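# Insert the peg fully into the plate hole inside the box

## Task

Seat the peg completely in the hole of the plate lying at the bottom of the open box, so that it stays there without the robot holding it in place at the end.

## Robot and tools

Robot: two arms, left_arm and right_arm, each with seven joints and a parallel gripper. Cameras: cam_head_left, cam_head_right, cam_left_wrist, cam_right_wrist, each 672x504 pixels. Occasionally an outside force may briefly pull on a held part or shove a loose object.

Scene frame: origin on the table surface midway between the arms, +x out over the table, +z up, left_arm on the +y side. The names left and right are just labels, not image sides. The state line gives, per arm, end_effector_position (metres), end_effector_quat_wxyz, and linear and angular velocities (m/s, rad/s). The printed hand position can be somewhat off, more so when the arm is stretched far. end_effector_position is the spot between the closed finger pads, roughly 2 cm behind the fingertips; fingers point along the gripper +z and open along its y axis, and closing pushes the tips about 10 mm further along +z.

Row layout (used by both execute_actions and move): one flat list of 16 numbers covering both arms, even if only one arm should move. First 8 are left_arm, next 8 right_arm. Within each arm: seven joint numbers in the order wrist pitch, waist, elbow, forearm roll, shoulder, upper arm roll, wrist roll, then the gripper opening. All values lie in -1 to 1. Joint numbers are offsets, scaled so 1.0 equals 2.036 rad. The opening is absolute: +1 fully open, -1 closed. Shoulder, forearm roll and wrist roll have their sign flipped relative to the URDF, both in commands and in all reported values; the joint ranges below use URDF signs, so negate and swap them for those three joints. Ranges in rad: waist, upper arm roll, forearm roll, wrist roll -6.283 to 6.283; shoulder -2.059 to 2.094; elbow -0.192 to 3.927; wrist pitch -1.693 to 3.142. True ends may differ by up to 0.010 rad either way.

execute_actions(actions): a list of actions, each a table of 0 to 15 rows; each row lasts one control step of 1/30 s, and a short table repeats its final row until 15 steps are done. Joint offsets in every row of an action are measured from the joint angles at the start of that action (not from the previous row); for a call's first action, that means the angles in the latest reported result. An action asking any joint to go more than 0.010 rad beyond its range is rejected for both arms; if the first action fails this or any action is malformed, the whole call is rejected and nothing moves. A joint pushed beyond its real end is stopped there and the result notes "joint sent to its limit". An empty list just returns the current state and images.

move(target, speed, blocking): target is one 16-number row; its offsets count from the Joint positions in the latest result showing them. All joints travel in sync toward the target over 0.5 to 10 s, so hands trace curves and do not avoid obstacles or the other arm. speed (rad/s, 0.01 to 2, default 0.5) caps the fastest joint's path. Faster moves and targets set further beyond a contact hit and press harder. With blocking=false the result arrives after 0.5 s while motion continues; then use wait(0) to check, and no new rows or moves are accepted until the end is shown (or call stop). The extra "move:" line gives the outcome (done, off_target, moving, held, fault), limits=held or limits=none, and the joint furthest from its goal per arm.

wait(seconds): 0 to 10; arms keep their last command; returns early if a running move finishes. stop(): brakes the running move; fast motion needs more distance to stop; fingers continue. zoom_image(camera, region): region [x0, y0, x1, y1] in pixels of that camera's latest image, at most 504 by 504. finished_scene(scene): pass the current scene number once the peg is seated and left alone; this is final.

Result lines: Joint positions and Joint velocities list each arm's joints in the row order (rad, rad/s) plus finger gap in metres (0.084 fully open). Joint targets shows what joints are currently driven toward. grip_measured is the measured opening on the command scale. Step readings list joint angles at some steps; HELD marks steps where an arm's command was held back. "joint command not followed" means the clearance check altered some joint targets.

Motion limits: each joint's target moves at most 3.14 rad/s, stays within 0.623 rad of the measured angle, and is scaled back if the hand would be sent more than 70 mm from where it is; large changes may span several actions, and unfinished motion should be re-commanded.

Gripping: command an opening clearly below grip_measured to hold; lower means firmer, up to about 24 N per pad for parts up to about 6 cm. Slamming shut can squeeze harder. Keep the peg firmly held until inserted, then release and back away so it rests on its own.

Avoid: dropping things or knocking anything off the table, arm-to-arm contact or pressing, hard impacts and heavy pushes. Contact torque at a joint's load limit (waist and shoulder 47, upper arm roll, elbow, forearm roll 28.2, wrist pitch and wrist roll 18.8 N m, held weight included) faults that arm: it backs off, freezes 10 s and skips the rest of the call. Holding loads heats motors; MOTOR HOT appears from 65 °C and at 80 °C an OVER-TEMPERATURE FAULT brakes the arm. Quick, smooth, low-effort motion is preferred.

Each tool is called as name(argument=value, ...) on one line, values as JSON.

## Session

execute_actions(actions=[])

Scene clock: 0.00 s.
left_arm: end_effector_position=(+0.6441, +0.4979, +0.3139) grip_measured=+1.00 end_effector_quat_wxyz=(+0.627, -0.641, +0.403, -0.184) end_effector_velocity=(-0.000, +0.000, +0.000) end_effector_angular_velocity=(-0.000, -0.000, +0.001) | right_arm: end_effector_position=(+0.5465, -0.6219, +0.3614) grip_measured=+1.00 end_effector_quat_wxyz=(+0.314, +0.465, -0.446, +0.697) end_effector_velocity=(+0.000, -0.000, -0.002) end_effector_angular_velocity=(+0.002, +0.002, +0.000)
Joint names: [wrist pitch, waist, elbow, forearm roll, shoulder, upper arm roll, wrist roll]
Joint positions: left_arm=[ 0.729  0.046  1.216 -2.122 -0.256 -0.036  0.505  0.084] | right_arm=[ 1.559 -0.984  1.172  2.244 -0.46   0.904 -2.57   0.084]
Joint velocities: left_arm=[ 0.     0.001  0.    -0.    -0.     0.     0.    -0.   ] | right_arm=[-0.    -0.    -0.     0.    -0.003 -0.    -0.     0.   ]
Joint targets: left_arm=[0.729 0.046 1.216 -2.122 -0.256 -0.036 0.505] | right_arm=[1.559 -0.984 1.172 2.244 -0.460 0.904 -2.570]

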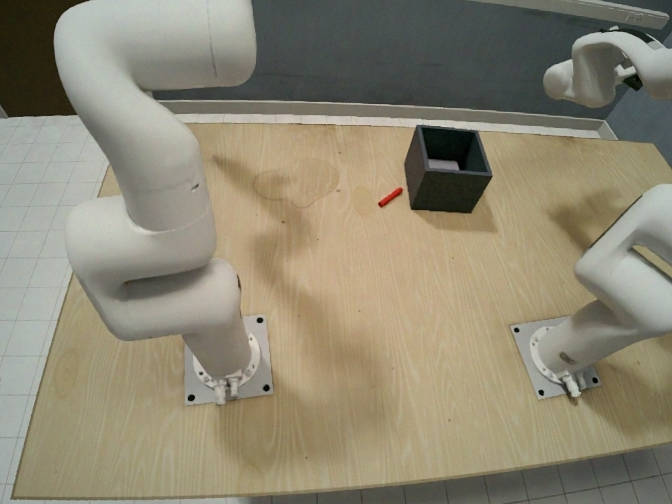

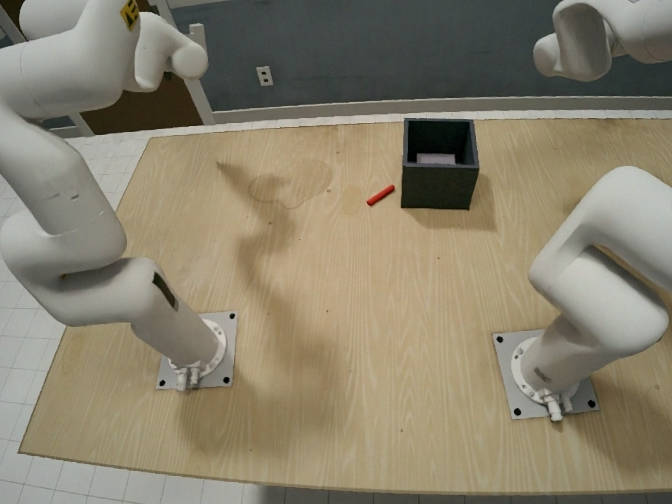

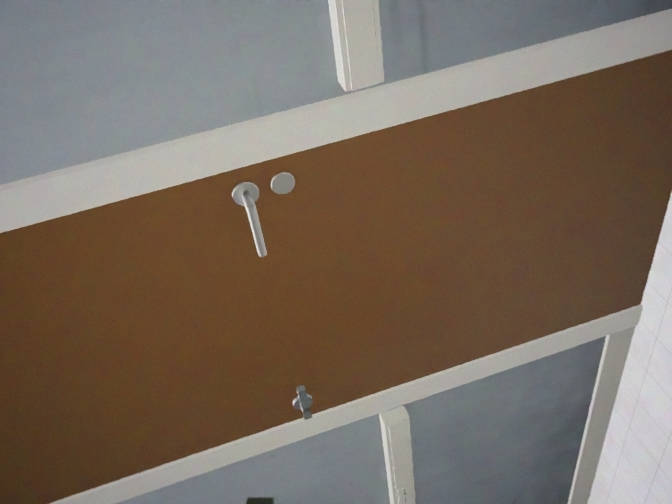

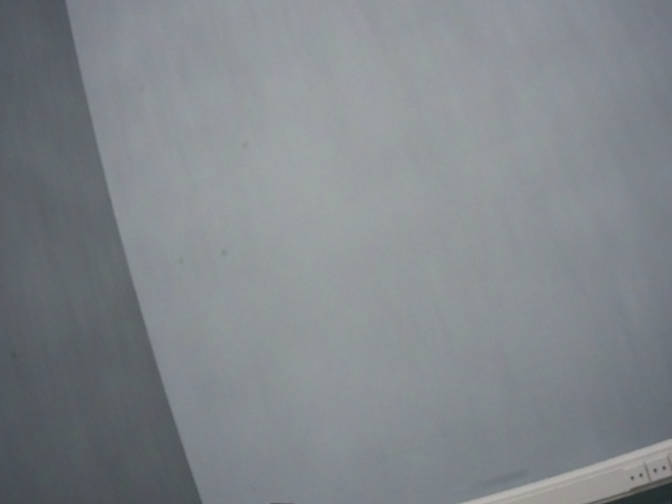

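move(target=[0.06,-0.15,-0.004,0.6,0.007,0.009,-0.895,0,0.044,0.22,0.401,-0.551,0.104,-0.222,0.282,0], speed=1.5)

move(target=[0.0594,-0.298,-0.004,0.4422,0.0068,0.0087,-0.896,0,0.044,0.22,0,-0.5512,0,-0.222,0.282,0], speed=1.5)

Scene clock: 6.53 s.
left_arm: end_effector_position=(+0.5722, +0.3332, +0.2093) grip_measured=-0.01 end_effector_quat_wxyz=(+0.315, -0.480, +0.806, +0.141) end_effector_velocity=(-0.000, -0.001, -0.001) end_effector_angular_velocity=(+0.001, +0.004, -0.004) | right_arm: end_effector_position=(+0.4610, -0.6184, +0.5574) grip_measured=-0.01 end_effector_quat_wxyz=(-0.225, -0.407, +0.775, -0.428) end_effector_velocity=(-0.000, -0.000, +0.001) end_effector_angular_velocity=(+0.001, -0.002, +0.001)
Joint names: [wrist pitch, waist, elbow, forearm roll, shoulder, upper arm roll, wrist roll]
Joint positions: left_arm=[ 0.851 -0.259  1.207 -0.901 -0.242 -0.018 -1.316  0.044] | right_arm=[ 1.649 -0.537  1.988  1.123 -0.249  0.452 -1.996  0.044]
Joint velocities: left_arm=[-0.    -0.001 -0.     0.001 -0.002 -0.    -0.004  0.   ] | right_arm=[-0.001 -0.     0.002 -0.002  0.001 -0.001  0.001  0.   ]
Joint targets: left_arm=[0.851 -0.259 1.207 -0.901 -0.242 -0.018 -1.317] | right_arm=[1.649 -0.536 1.988 1.123 -0.249 0.452 -1.996]
move: done; limits=none; left_arm: farthest joint: the waist, 0.000 radians from its target (0.305 radians at the start); right_arm: farthest joint: the shoulder, 0.001 radians from its target (0.212 radians at the start)

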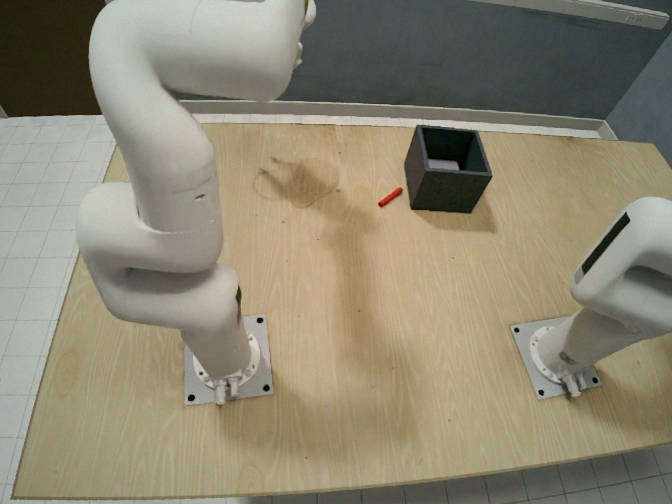

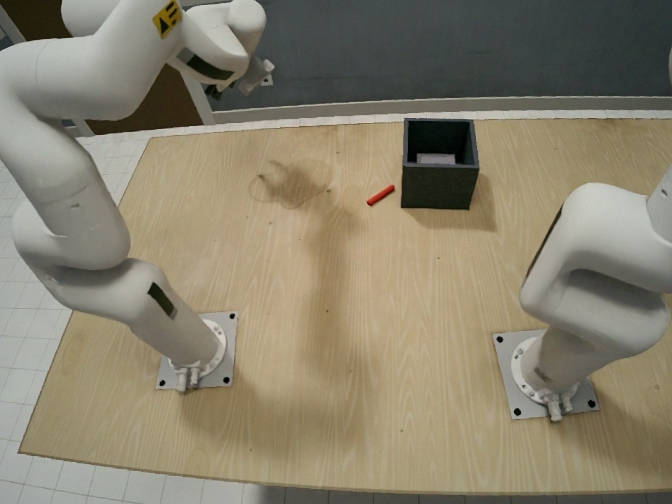

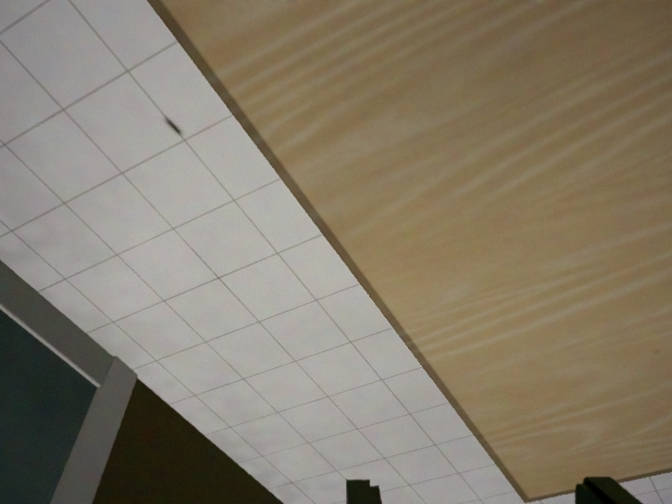

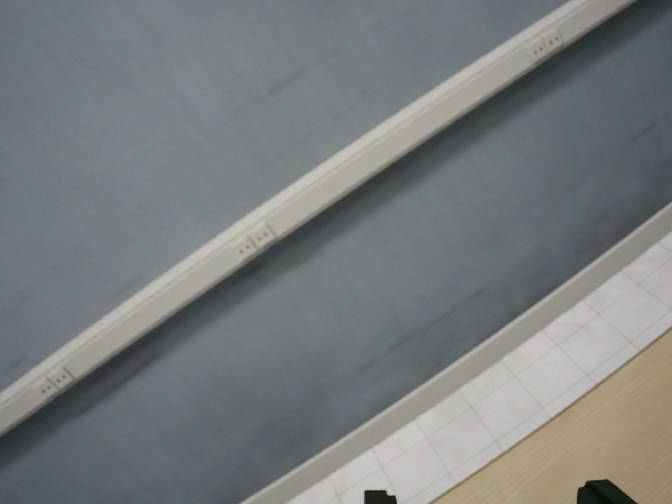

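Scene clock: 8.63 s.
left_arm: end_effector_position=(+0.3572, -0.0325, +0.1595) grip_measured=-0.01 end_effector_quat_wxyz=(-0.000, +0.371, +0.929, +0.001) end_effector_velocity=(-0.001, -0.001, -0.000) end_effector_angular_velocity=(-0.001, +0.001, -0.005) | right_arm: end_effector_position=(+0.4726, -0.3505, +0.4203) grip_measured=-0.01 end_effector_quat_wxyz=(+0.000, +0.758, -0.652, +0.001) end_effector_velocity=(+0.000, +0.001, +0.000) end_effector_angular_velocity=(+0.002, -0.001, +0.002)
Joint names: [wrist pitch, waist, elbow, forearm roll, shoulder, upper arm roll, wrist roll]
Joint positions: left_arm=[ 0.972 -0.865  1.199 -0.001 -0.228  0.    -3.14   0.044] | right_arm=[ 1.738 -0.089  1.988  0.001 -0.249 -0.    -1.422  0.044]
Joint velocities: left_arm=[ 0.    -0.002  0.     0.002 -0.001 -0.001 -0.004  0.   ] | right_arm=[-0.001  0.001 -0.    -0.002  0.    -0.001  0.001  0.   ]
Joint targets: left_arm=[0.972 -0.866 1.199 -0.001 -0.228 0.000 -3.140] | right_arm=[1.738 -0.089 1.988 0.001 -0.249 -0.000 -1.422]
move: done; limits=none; left_arm: farthest joint: the upper arm roll, 0.001 radians from its target (0.017 radians at the start); right_arm: farthest joint: the waist, 0.000 radians from its target (0.447 radians at the start)

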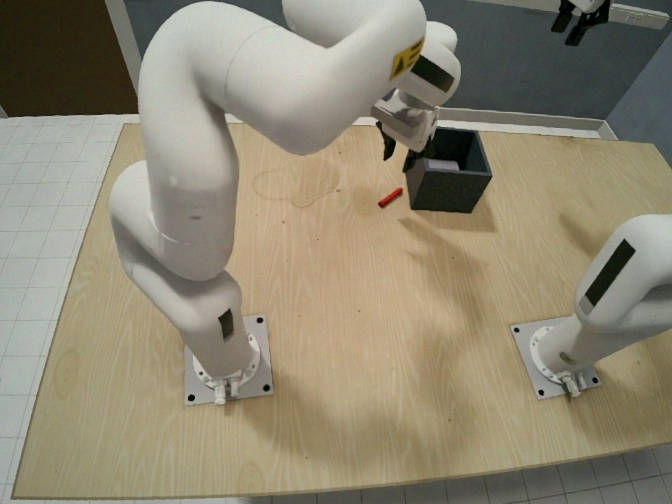

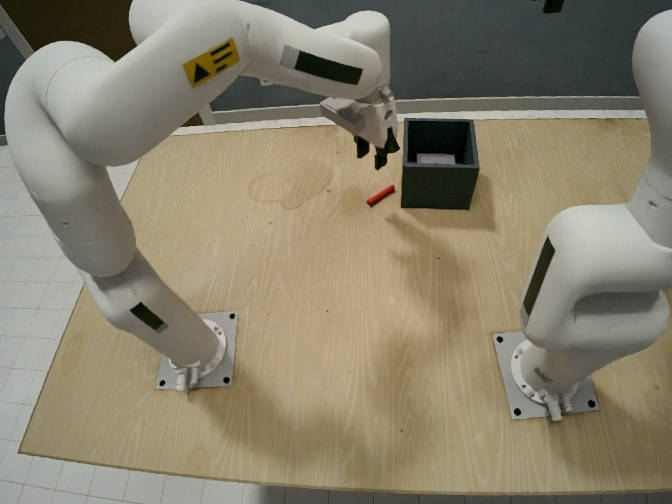

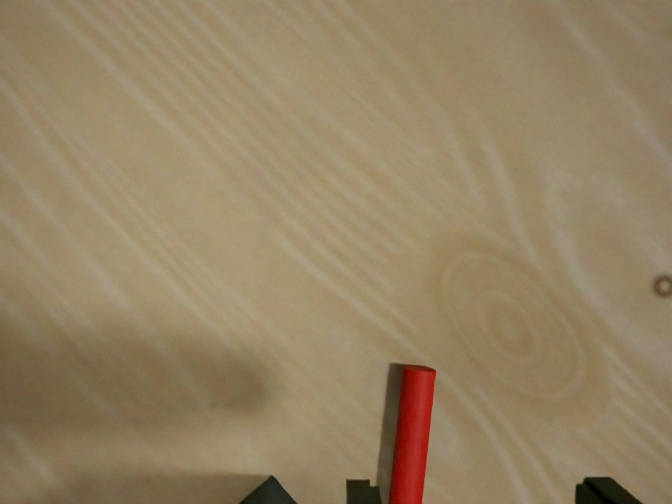

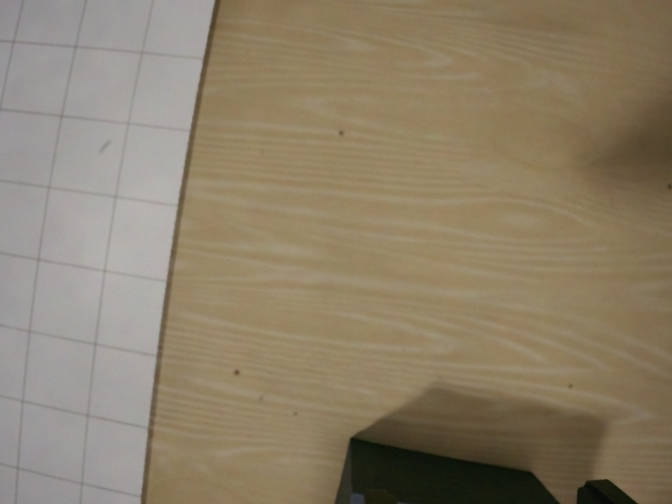

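move(target=[-0.161,0,-0.0294,0,-0.1311,0,-0.05,-0.35,0,0,0,0,0,0,0,0], speed=0.3)

execute_actions(actions=[[[0,0,0,0,0,0,0,-0.6,0,0,0,0,0,0,0,0],[0,0,0,0,0,0,0,-0.65,0,0,0,0,0,0,0,0],[0,0,0,0,0,0,0,-0.7,0,0,0,0,0,0,0,0],[0,0,0,0,0,0,0,-0.8,0,0,0,0,0,0,0,0],[0,0,0,0,0,0,0,-1,0,0,0,0,0,0,0,0]],[[0,0,0,0,0,0,0,-1,0,0,0,0,0,0,0,0]]])

Scene clock: 15.00 s.
left_arm: end_effector_position=(+0.3641, -0.0392, +0.0214) grip_measured=-0.37 end_effector_quat_wxyz=(+0.000, +0.418, +0.908, +0.000) end_effector_velocity=(-0.001, +0.001, -0.002) end_effector_angular_velocity=(+0.003, +0.002, -0.003) | right_arm: end_effector_position=(+0.4726, -0.3505, +0.4203) grip_measured=-0.01 end_effector_quat_wxyz=(+0.000, +0.758, -0.652, +0.001) end_effector_velocity=(-0.000, +0.001, +0.000) end_effector_angular_velocity=(-0.001, -0.001, +0.002)
Joint names: [wrist pitch, waist, elbow, forearm roll, shoulder, upper arm roll, wrist roll]
Joint positions: left_arm=[ 0.645 -0.865  1.14  -0.001 -0.495  0.    -3.242  0.028] | right_arm=[ 1.738 -0.089  1.988  0.001 -0.249 -0.    -1.422  0.044]
Joint velocities: left_arm=[-0.002 -0.001 -0.002 -0.001 -0.004  0.    -0.002  0.   ] | right_arm=[-0.001  0.001 -0.001  0.001  0.001  0.     0.     0.   ]
Joint targets: left_arm=[0.645 -0.865 1.140 -0.001 -0.495 0.000 -3.242] | right_arm=[1.738 -0.089 1.988 0.001 -0.249 -0.000 -1.422]
move: done; limits=none; left_arm: farthest joint: the elbow, 0.001 radians from its target (0.060 radians at the start); right_arm: farthest joint: the waist, 0.000 radians from its target (0.000 radians at the start)

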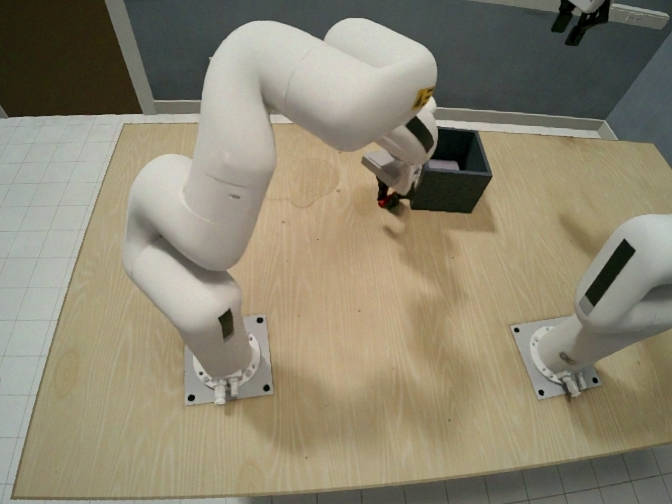

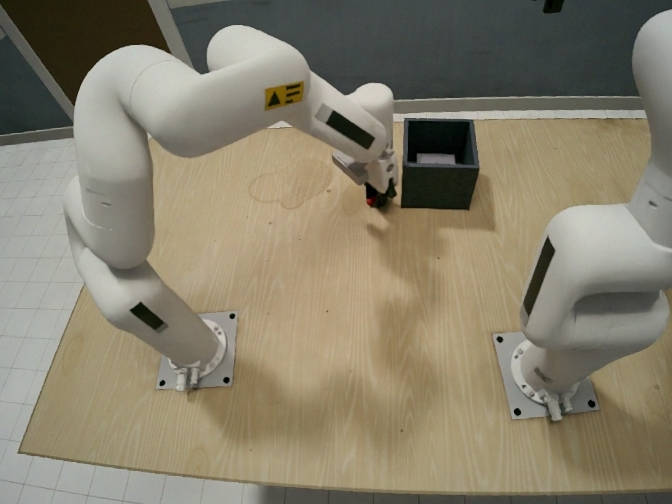

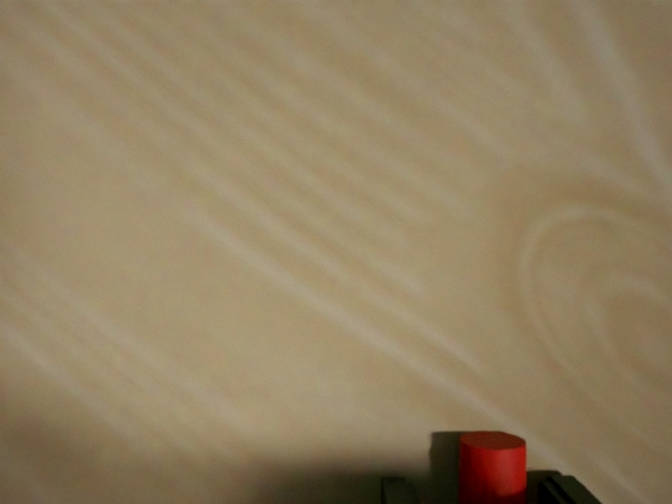

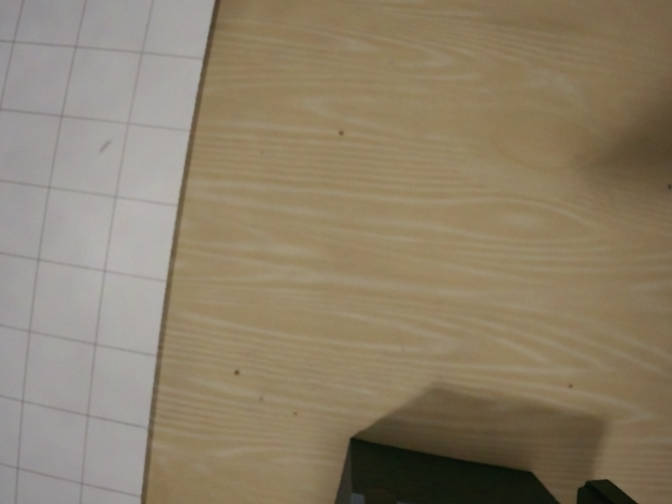

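Scene clock: 16.00 s.
left_arm: end_effector_position=(+0.3641, -0.0392, +0.0214) grip_measured=-0.70 end_effector_quat_wxyz=(+0.000, +0.418, +0.908, +0.000) end_effector_velocity=(+0.000, -0.000, +0.001) end_effector_angular_velocity=(-0.001, -0.001, -0.000) | right_arm: end_effector_position=(+0.4726, -0.3505, +0.4203) grip_measured=-0.01 end_effector_quat_wxyz=(+0.000, +0.758, -0.652, +0.001) end_effector_velocity=(+0.000, -0.001, +0.001) end_effector_angular_velocity=(-0.000, -0.003, -0.000)
Joint names: [wrist pitch, waist, elbow, forearm roll, shoulder, upper arm roll, wrist roll]
Joint positions: left_arm=[ 0.645 -0.865  1.14  -0.001 -0.495  0.    -3.242  0.013] | right_arm=[ 1.738 -0.089  1.988  0.001 -0.249 -0.    -1.422  0.044]
Joint velocities: left_arm=[ 0.    -0.     0.    -0.     0.001  0.     0.    -0.   ] | right_arm=[-0.001 -0.001 -0.     0.     0.002  0.     0.001  0.   ]
Joint targets: left_arm=[0.645 -0.865 1.140 -0.001 -0.495 0.000 -3.242] | right_arm=[1.738 -0.089 1.988 0.001 -0.249 -0.000 -1.422]
Step readings (joint positions; steps 1 to 15: 1st action; 16 to 30: 2nd action):
0: left_arm=[0.645 -0.865 1.140 -0.001 -0.495 0.000 -3.242] | right_arm=[1.738 -0.089 1.988 0.001 -0.249 -0.000 -1.422]
1: left_arm=[0.645 -0.865 1.140 -0.001 -0.495 0.000 -3.242] | right_arm=[1.738 -0.089 1.988 0.001 -0.249 -0.000 -1.422]
2: left_arm=[0.645 -0.865 1.140 -0.001 -0.495 0.000 -3.242] | right_arm=[1.738 -0.089 1.988 0.001 -0.249 -0.000 -1.422]
4: left_arm=[0.645 -0.865 1.140 -0.001 -0.495 0.000 -3.242] | right_arm=[1.738 -0.089 1.988 0.001 -0.249 -0.000 -1.422]
8: left_arm=[0.645 -0.865 1.140 -0.001 -0.495 0.000 -3.242] | right_arm=[1.738 -0.089 1.988 0.001 -0.249 -0.000 -1.422]
15: left_arm=[0.645 -0.865 1.140 -0.001 -0.495 0.000 -3.242] | right_arm=[1.738 -0.089 1.988 0.001 -0.249 -0.000 -1.422]
16: left_arm=[0.645 -0.865 1.140 -0.001 -0.495 0.000 -3.242] | right_arm=[1.738 -0.089 1.988 0.001 -0.249 -0.000 -1.422]
17: left_arm=[0.645 -0.865 1.140 -0.001 -0.495 0.000 -3.242] | right_arm=[1.738 -0.089 1.988 0.001 -0.249 -0.000 -1.422]
19: left_arm=[0.645 -0.865 1.140 -0.001 -0.495 0.000 -3.242] | right_arm=[1.738 -0.089 1.988 0.001 -0.249 -0.000 -1.422]
23: left_arm=[0.645 -0.865 1.140 -0.001 -0.495 0.000 -3.242] | right_arm=[1.738 -0.089 1.988 0.001 -0.249 -0.000 -1.422]
30: Joint positions above

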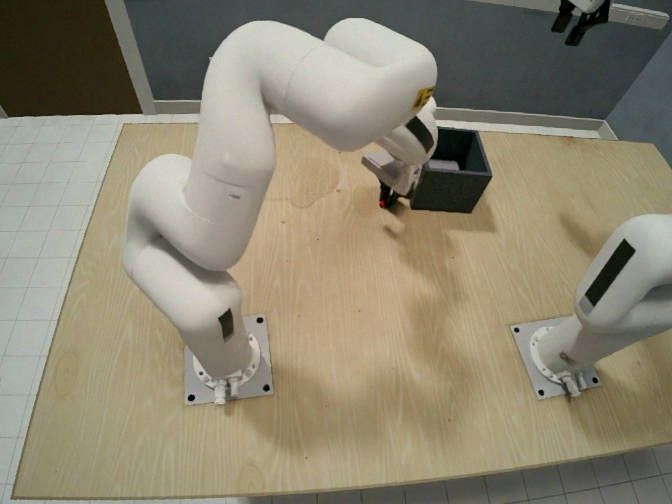

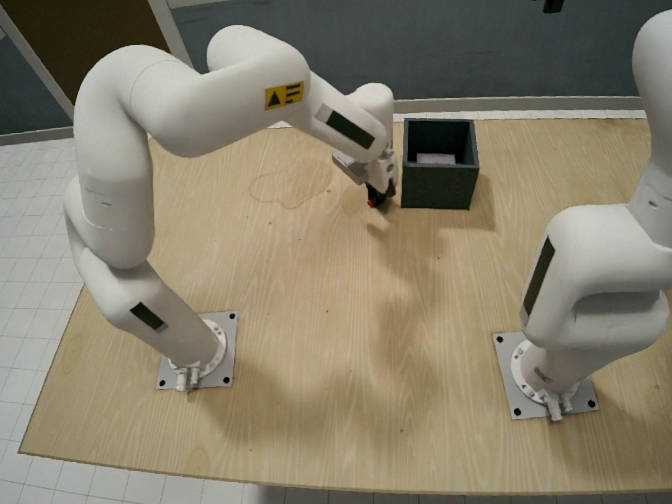

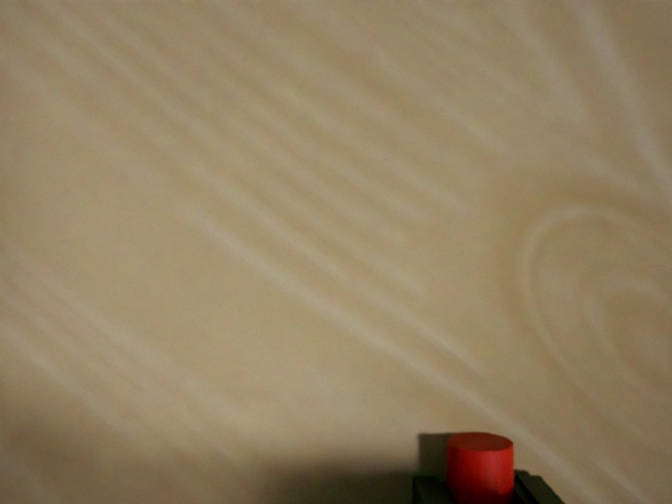

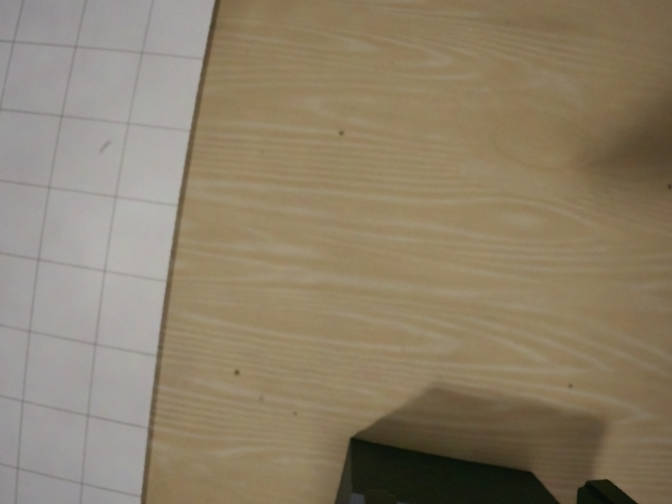

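move(target=[0.16,0.1547,0.03,0,0.17,0,0.0496,-1,0,0,0,0,0,0,0,0], speed=0.3)

move(target=[-0.8,0,-0.282,0,-0.0737,0,0,-1,0,0,0,0,0,0,0,0], speed=0.6)

move(target=[-0.3993,-0.1478,-0.1115,0,0,0,0,-1,0,0.1,0,0,0,0,0,0], speed=0.5)

move(target=[0,0,0,0,0,0,0,-1,0,0.231,0,0,0,0,0,0], speed=0.7)

Scene clock: 22.43 s.
left_arm: end_effector_position=(+0.4566, +0.0980, +0.2017) grip_measured=-0.70 end_effector_quat_wxyz=(+0.040, +0.222, +0.974, -0.009) end_effector_velocity=(+0.001, +0.002, +0.002) end_effector_angular_velocity=(-0.001, -0.003, +0.003) | right_arm: end_effector_position=(+0.4726, -0.3505, +0.4203) grip_measured=-0.01 end_effector_quat_wxyz=(+0.000, +0.758, -0.652, +0.001) end_effector_velocity=(+0.000, +0.000, +0.000) end_effector_angular_velocity=(-0.000, -0.001, +0.001)
Joint names: [wrist pitch, waist, elbow, forearm roll, shoulder, upper arm roll, wrist roll]
Joint positions: left_arm=[ 0.97  -0.551  1.201 -0.001 -0.149  0.    -3.141  0.013] | right_arm=[ 1.738 -0.089  1.988  0.001 -0.249 -0.    -1.422  0.044]
Joint velocities: left_arm=[ 0.001  0.002  0.001 -0.     0.003  0.001 -0.001 -0.   ] | right_arm=[-0.     0.001  0.001  0.     0.    -0.     0.001 -0.   ]
Joint targets: left_arm=[0.970 -0.551 1.201 -0.001 -0.149 0.000 -3.141] | right_arm=[1.738 -0.089 1.988 0.001 -0.249 -0.000 -1.422]
move: done; limits=none; left_arm: farthest joint: the waist, 0.001 radians from its target (0.315 radians at the start); right_arm: farthest joint: the waist, 0.000 radians from its target (0.000 radians at the start)

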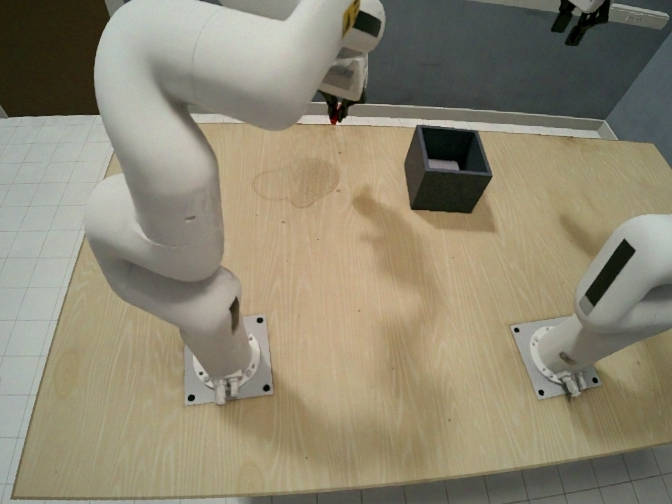

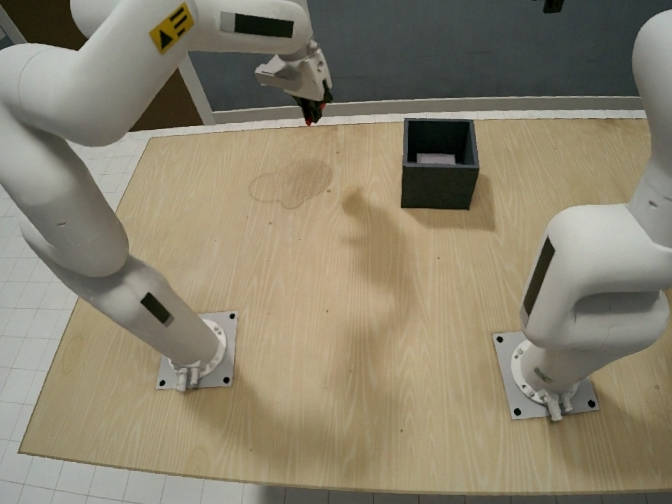

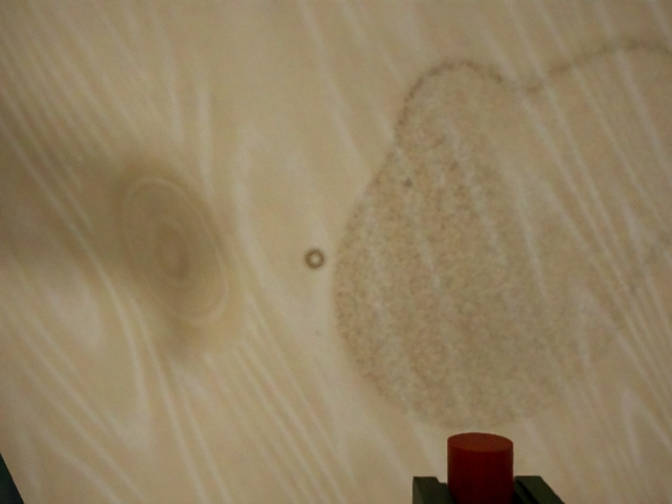

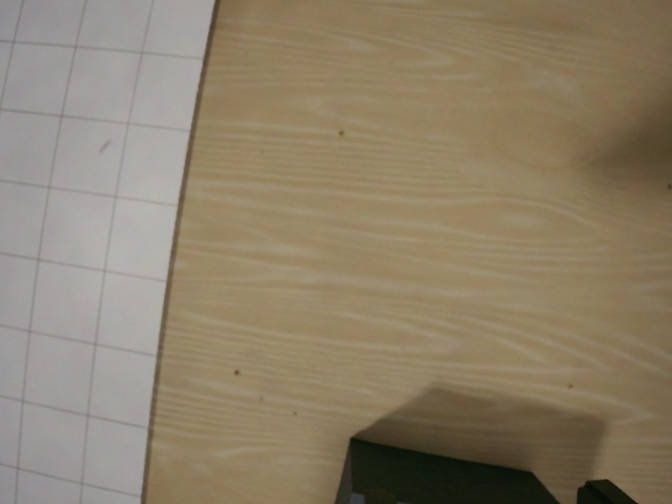

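Scene clock: 25.83 s.
left_arm: end_effector_position=(+0.4964, +0.0785, +0.1566) grip_measured=-0.70 end_effector_quat_wxyz=(+0.461, +0.196, +0.859, -0.105) end_effector_velocity=(-0.000, +0.001, -0.001) end_effector_angular_velocity=(+0.001, +0.001, +0.000) | right_arm: end_effector_position=(+0.4726, -0.3505, +0.4203) grip_measured=-0.01 end_effector_quat_wxyz=(+0.000, +0.758, -0.652, +0.001) end_effector_velocity=(+0.000, +0.000, -0.000) end_effector_angular_velocity=(-0.000, -0.000, +0.001)
Joint names: [wrist pitch, waist, elbow, forearm roll, shoulder, upper arm roll, wrist roll]
Joint positions: left_arm=[-0.658 -0.551  0.627 -0.001 -0.299  0.    -3.141  0.013] | right_arm=[ 1.738 -0.089  1.988  0.001 -0.249 -0.    -1.422  0.044]
Joint velocities: left_arm=[-0.002  0.001 -0.002 -0.    -0.001  0.    -0.001  0.   ] | right_arm=[-0.  0. -0.  0. -0.  0.  0.  0.]
Joint targets: left_arm=[-0.658 -0.551 0.627 -0.001 -0.299 0.000 -3.141] | right_arm=[1.738 -0.089 1.988 0.001 -0.249 -0.000 -1.422]
move: done; limits=none; left_arm: farthest joint: the wrist pitch, 0.001 radians from its target (1.629 radians at the start); right_arm: farthest joint: the waist, 0.000 radians from its target (0.000 radians at the start)

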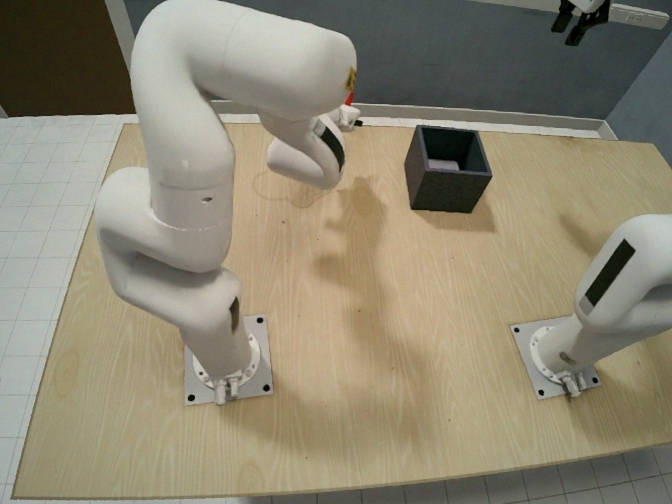

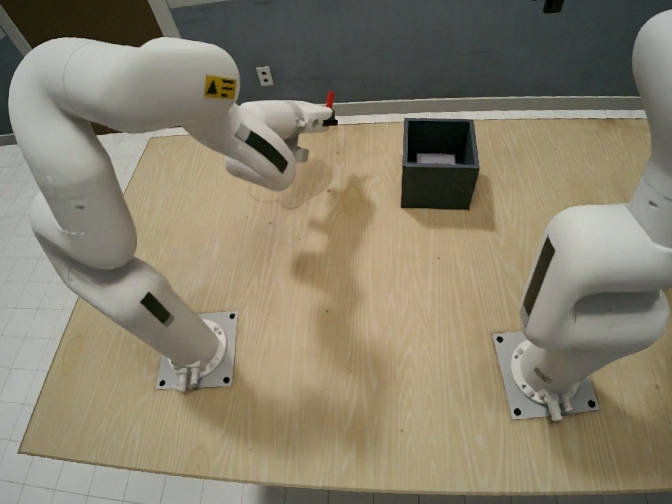

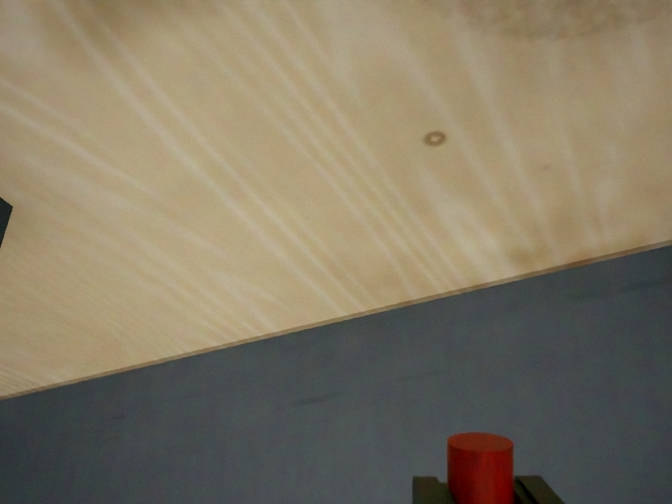

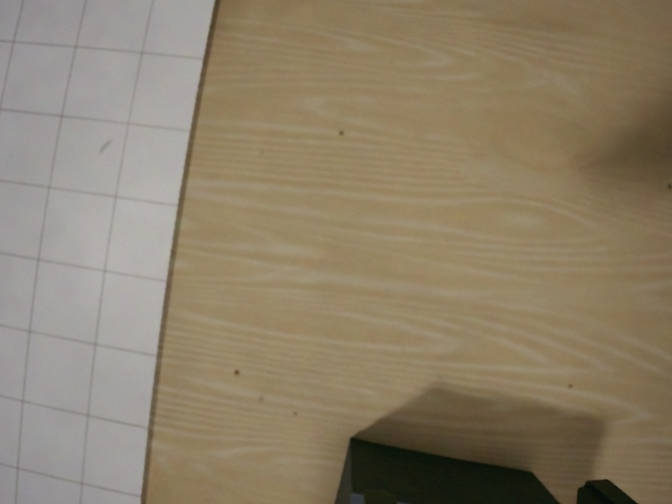

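Scene clock: 28.07 s.
left_arm: end_effector_position=(+0.3471, -0.0140, +0.2747) grip_measured=-0.70 end_effector_quat_wxyz=(+0.658, +0.258, +0.658, -0.259) end_effector_velocity=(-0.001, -0.001, -0.000) end_effector_angular_velocity=(-0.001, +0.001, -0.003) | right_arm: end_effector_position=(+0.4618, -0.2447, +0.4203) grip_measured=-0.01 end_effector_quat_wxyz=(+0.000, +0.820, -0.572, +0.001) end_effector_velocity=(-0.000, +0.000, -0.000) end_effector_angular_velocity=(-0.000, +0.002, +0.001)
Joint names: [wrist pitch, waist, elbow, forearm roll, shoulder, upper arm roll, wrist roll]
Joint positions: left_arm=[-1.471 -0.852  0.4   -0.001 -0.299  0.    -3.141  0.013] | right_arm=[ 1.738  0.114  1.988  0.001 -0.249 -0.    -1.422  0.044]
Joint velocities: left_arm=[-0.002 -0.002 -0.001 -0.    -0.    -0.     0.001 -0.   ] | right_arm=[ 0.001  0.    -0.     0.    -0.     0.001  0.    -0.   ]
Joint targets: left_arm=[-1.471 -0.852 0.400 -0.001 -0.299 0.000 -3.141] | right_arm=[1.738 0.115 1.988 0.001 -0.249 -0.000 -1.422]
move: done; limits=none; left_arm: farthest joint: the waist, 0.000 radians from its target (0.301 radians at the start); right_arm: farthest joint: the waist, 0.000 radians from its target (0.204 radians at the start)

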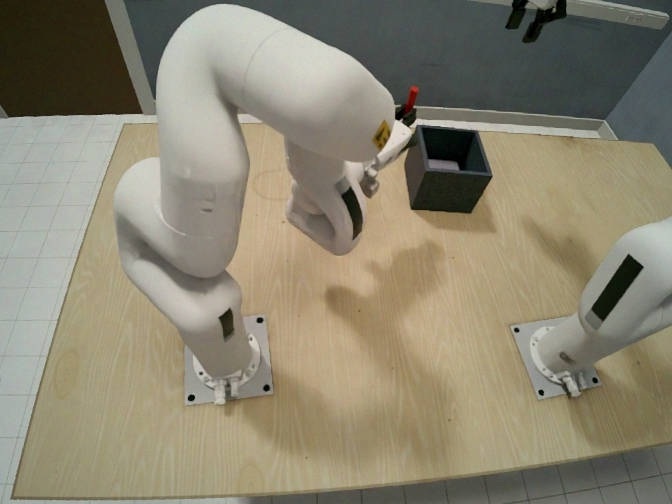

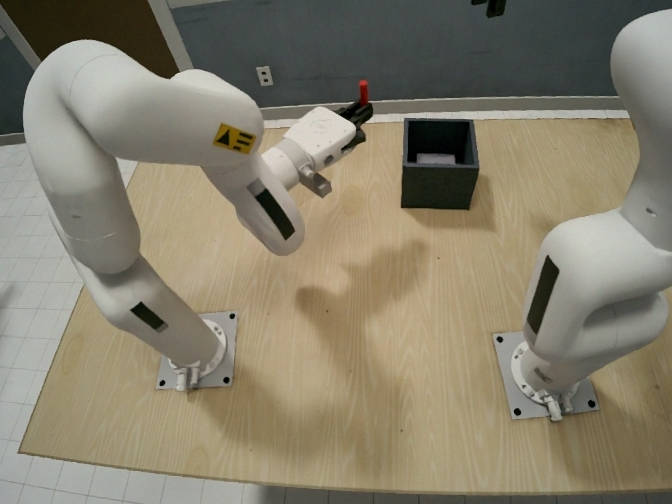

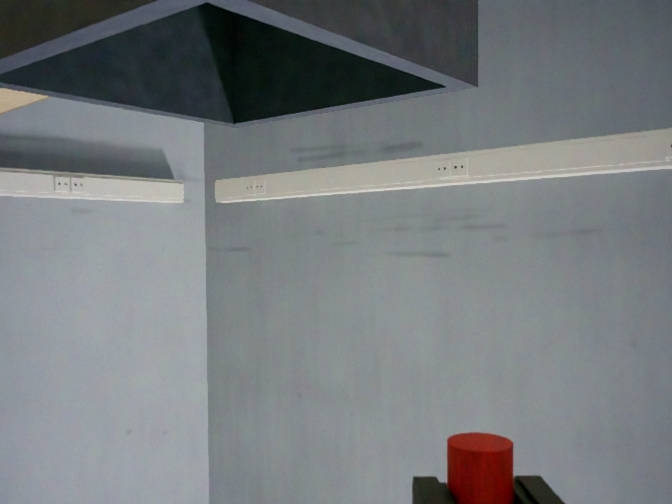

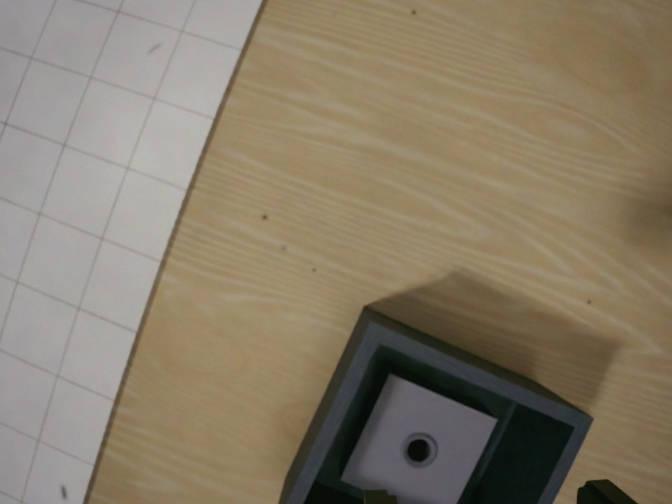

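Scene clock: 29.50 s.
left_arm: end_effector_position=(+0.3471, -0.0140, +0.2747) grip_measured=-0.70 end_effector_quat_wxyz=(+0.658, +0.258, +0.658, -0.259) end_effector_velocity=(-0.000, -0.000, +0.001) end_effector_angular_velocity=(-0.002, -0.001, -0.001) | right_arm: end_effector_position=(+0.3584, -0.0240, +0.4203) grip_measured=-0.01 end_effector_quat_wxyz=(+0.000, +0.931, -0.366, +0.001) end_effector_velocity=(-0.001, +0.002, +0.000) end_effector_angular_velocity=(+0.002, -0.001, +0.004)
Joint names: [wrist pitch, waist, elbow, forearm roll, shoulder, upper arm roll, wrist roll]
Joint positions: left_arm=[-1.471 -0.852  0.4   -0.001 -0.299  0.    -3.141  0.013] | right_arm=[ 1.738  0.584  1.988  0.001 -0.249 -0.001 -1.422  0.044]
Joint velocities: left_arm=[ 0.    -0.001  0.    -0.     0.002 -0.     0.    -0.   ] | right_arm=[-0.001  0.003  0.    -0.001  0.     0.001 -0.    -0.   ]
Joint targets: left_arm=[-1.471 -0.852 0.400 -0.001 -0.299 0.000 -3.141] | right_arm=[1.738 0.585 1.988 0.001 -0.249 -0.000 -1.422]
move: done; limits=none; left_arm: farthest joint: the waist, 0.000 radians from its target (0.000 radians at the start); right_arm: farthest joint: the upper arm roll, 0.001 radians from its target (0.000 radians at the start)

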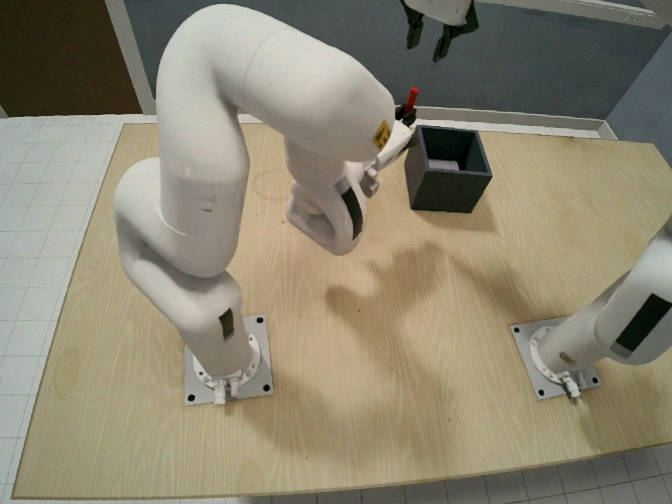

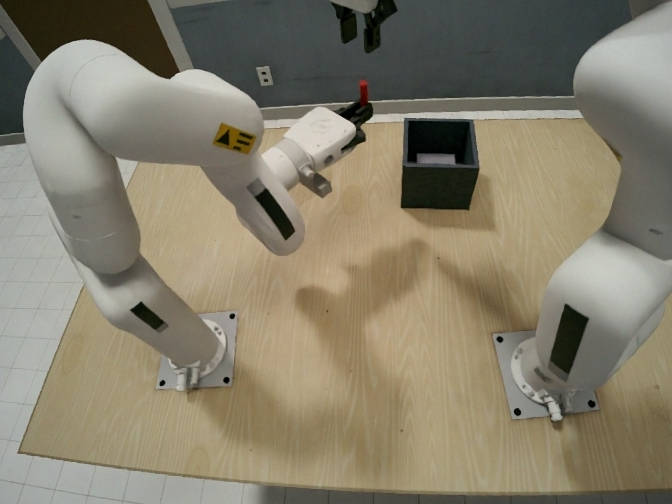

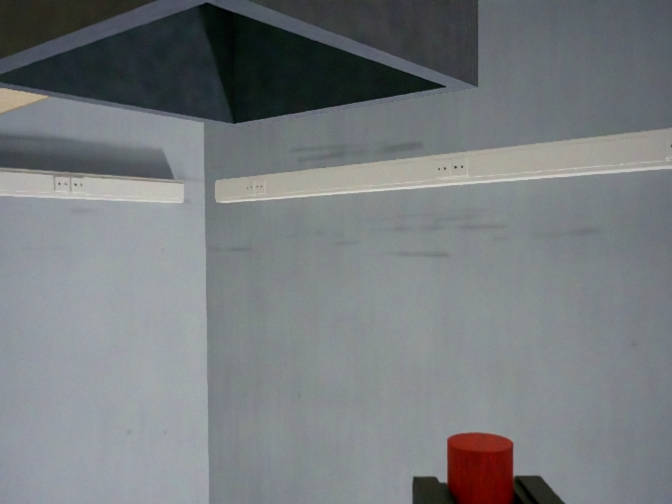

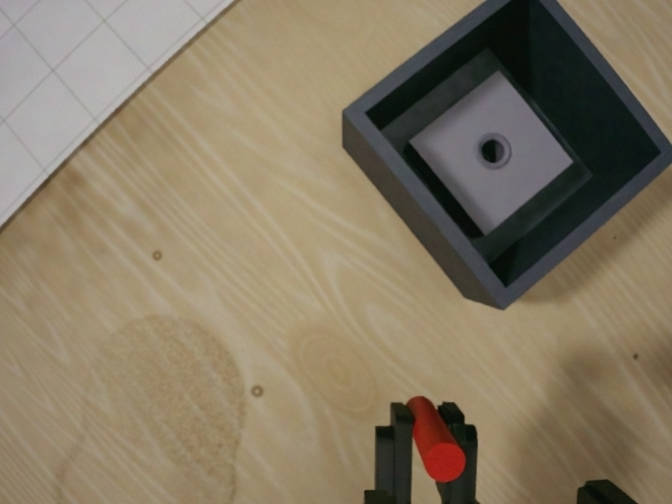

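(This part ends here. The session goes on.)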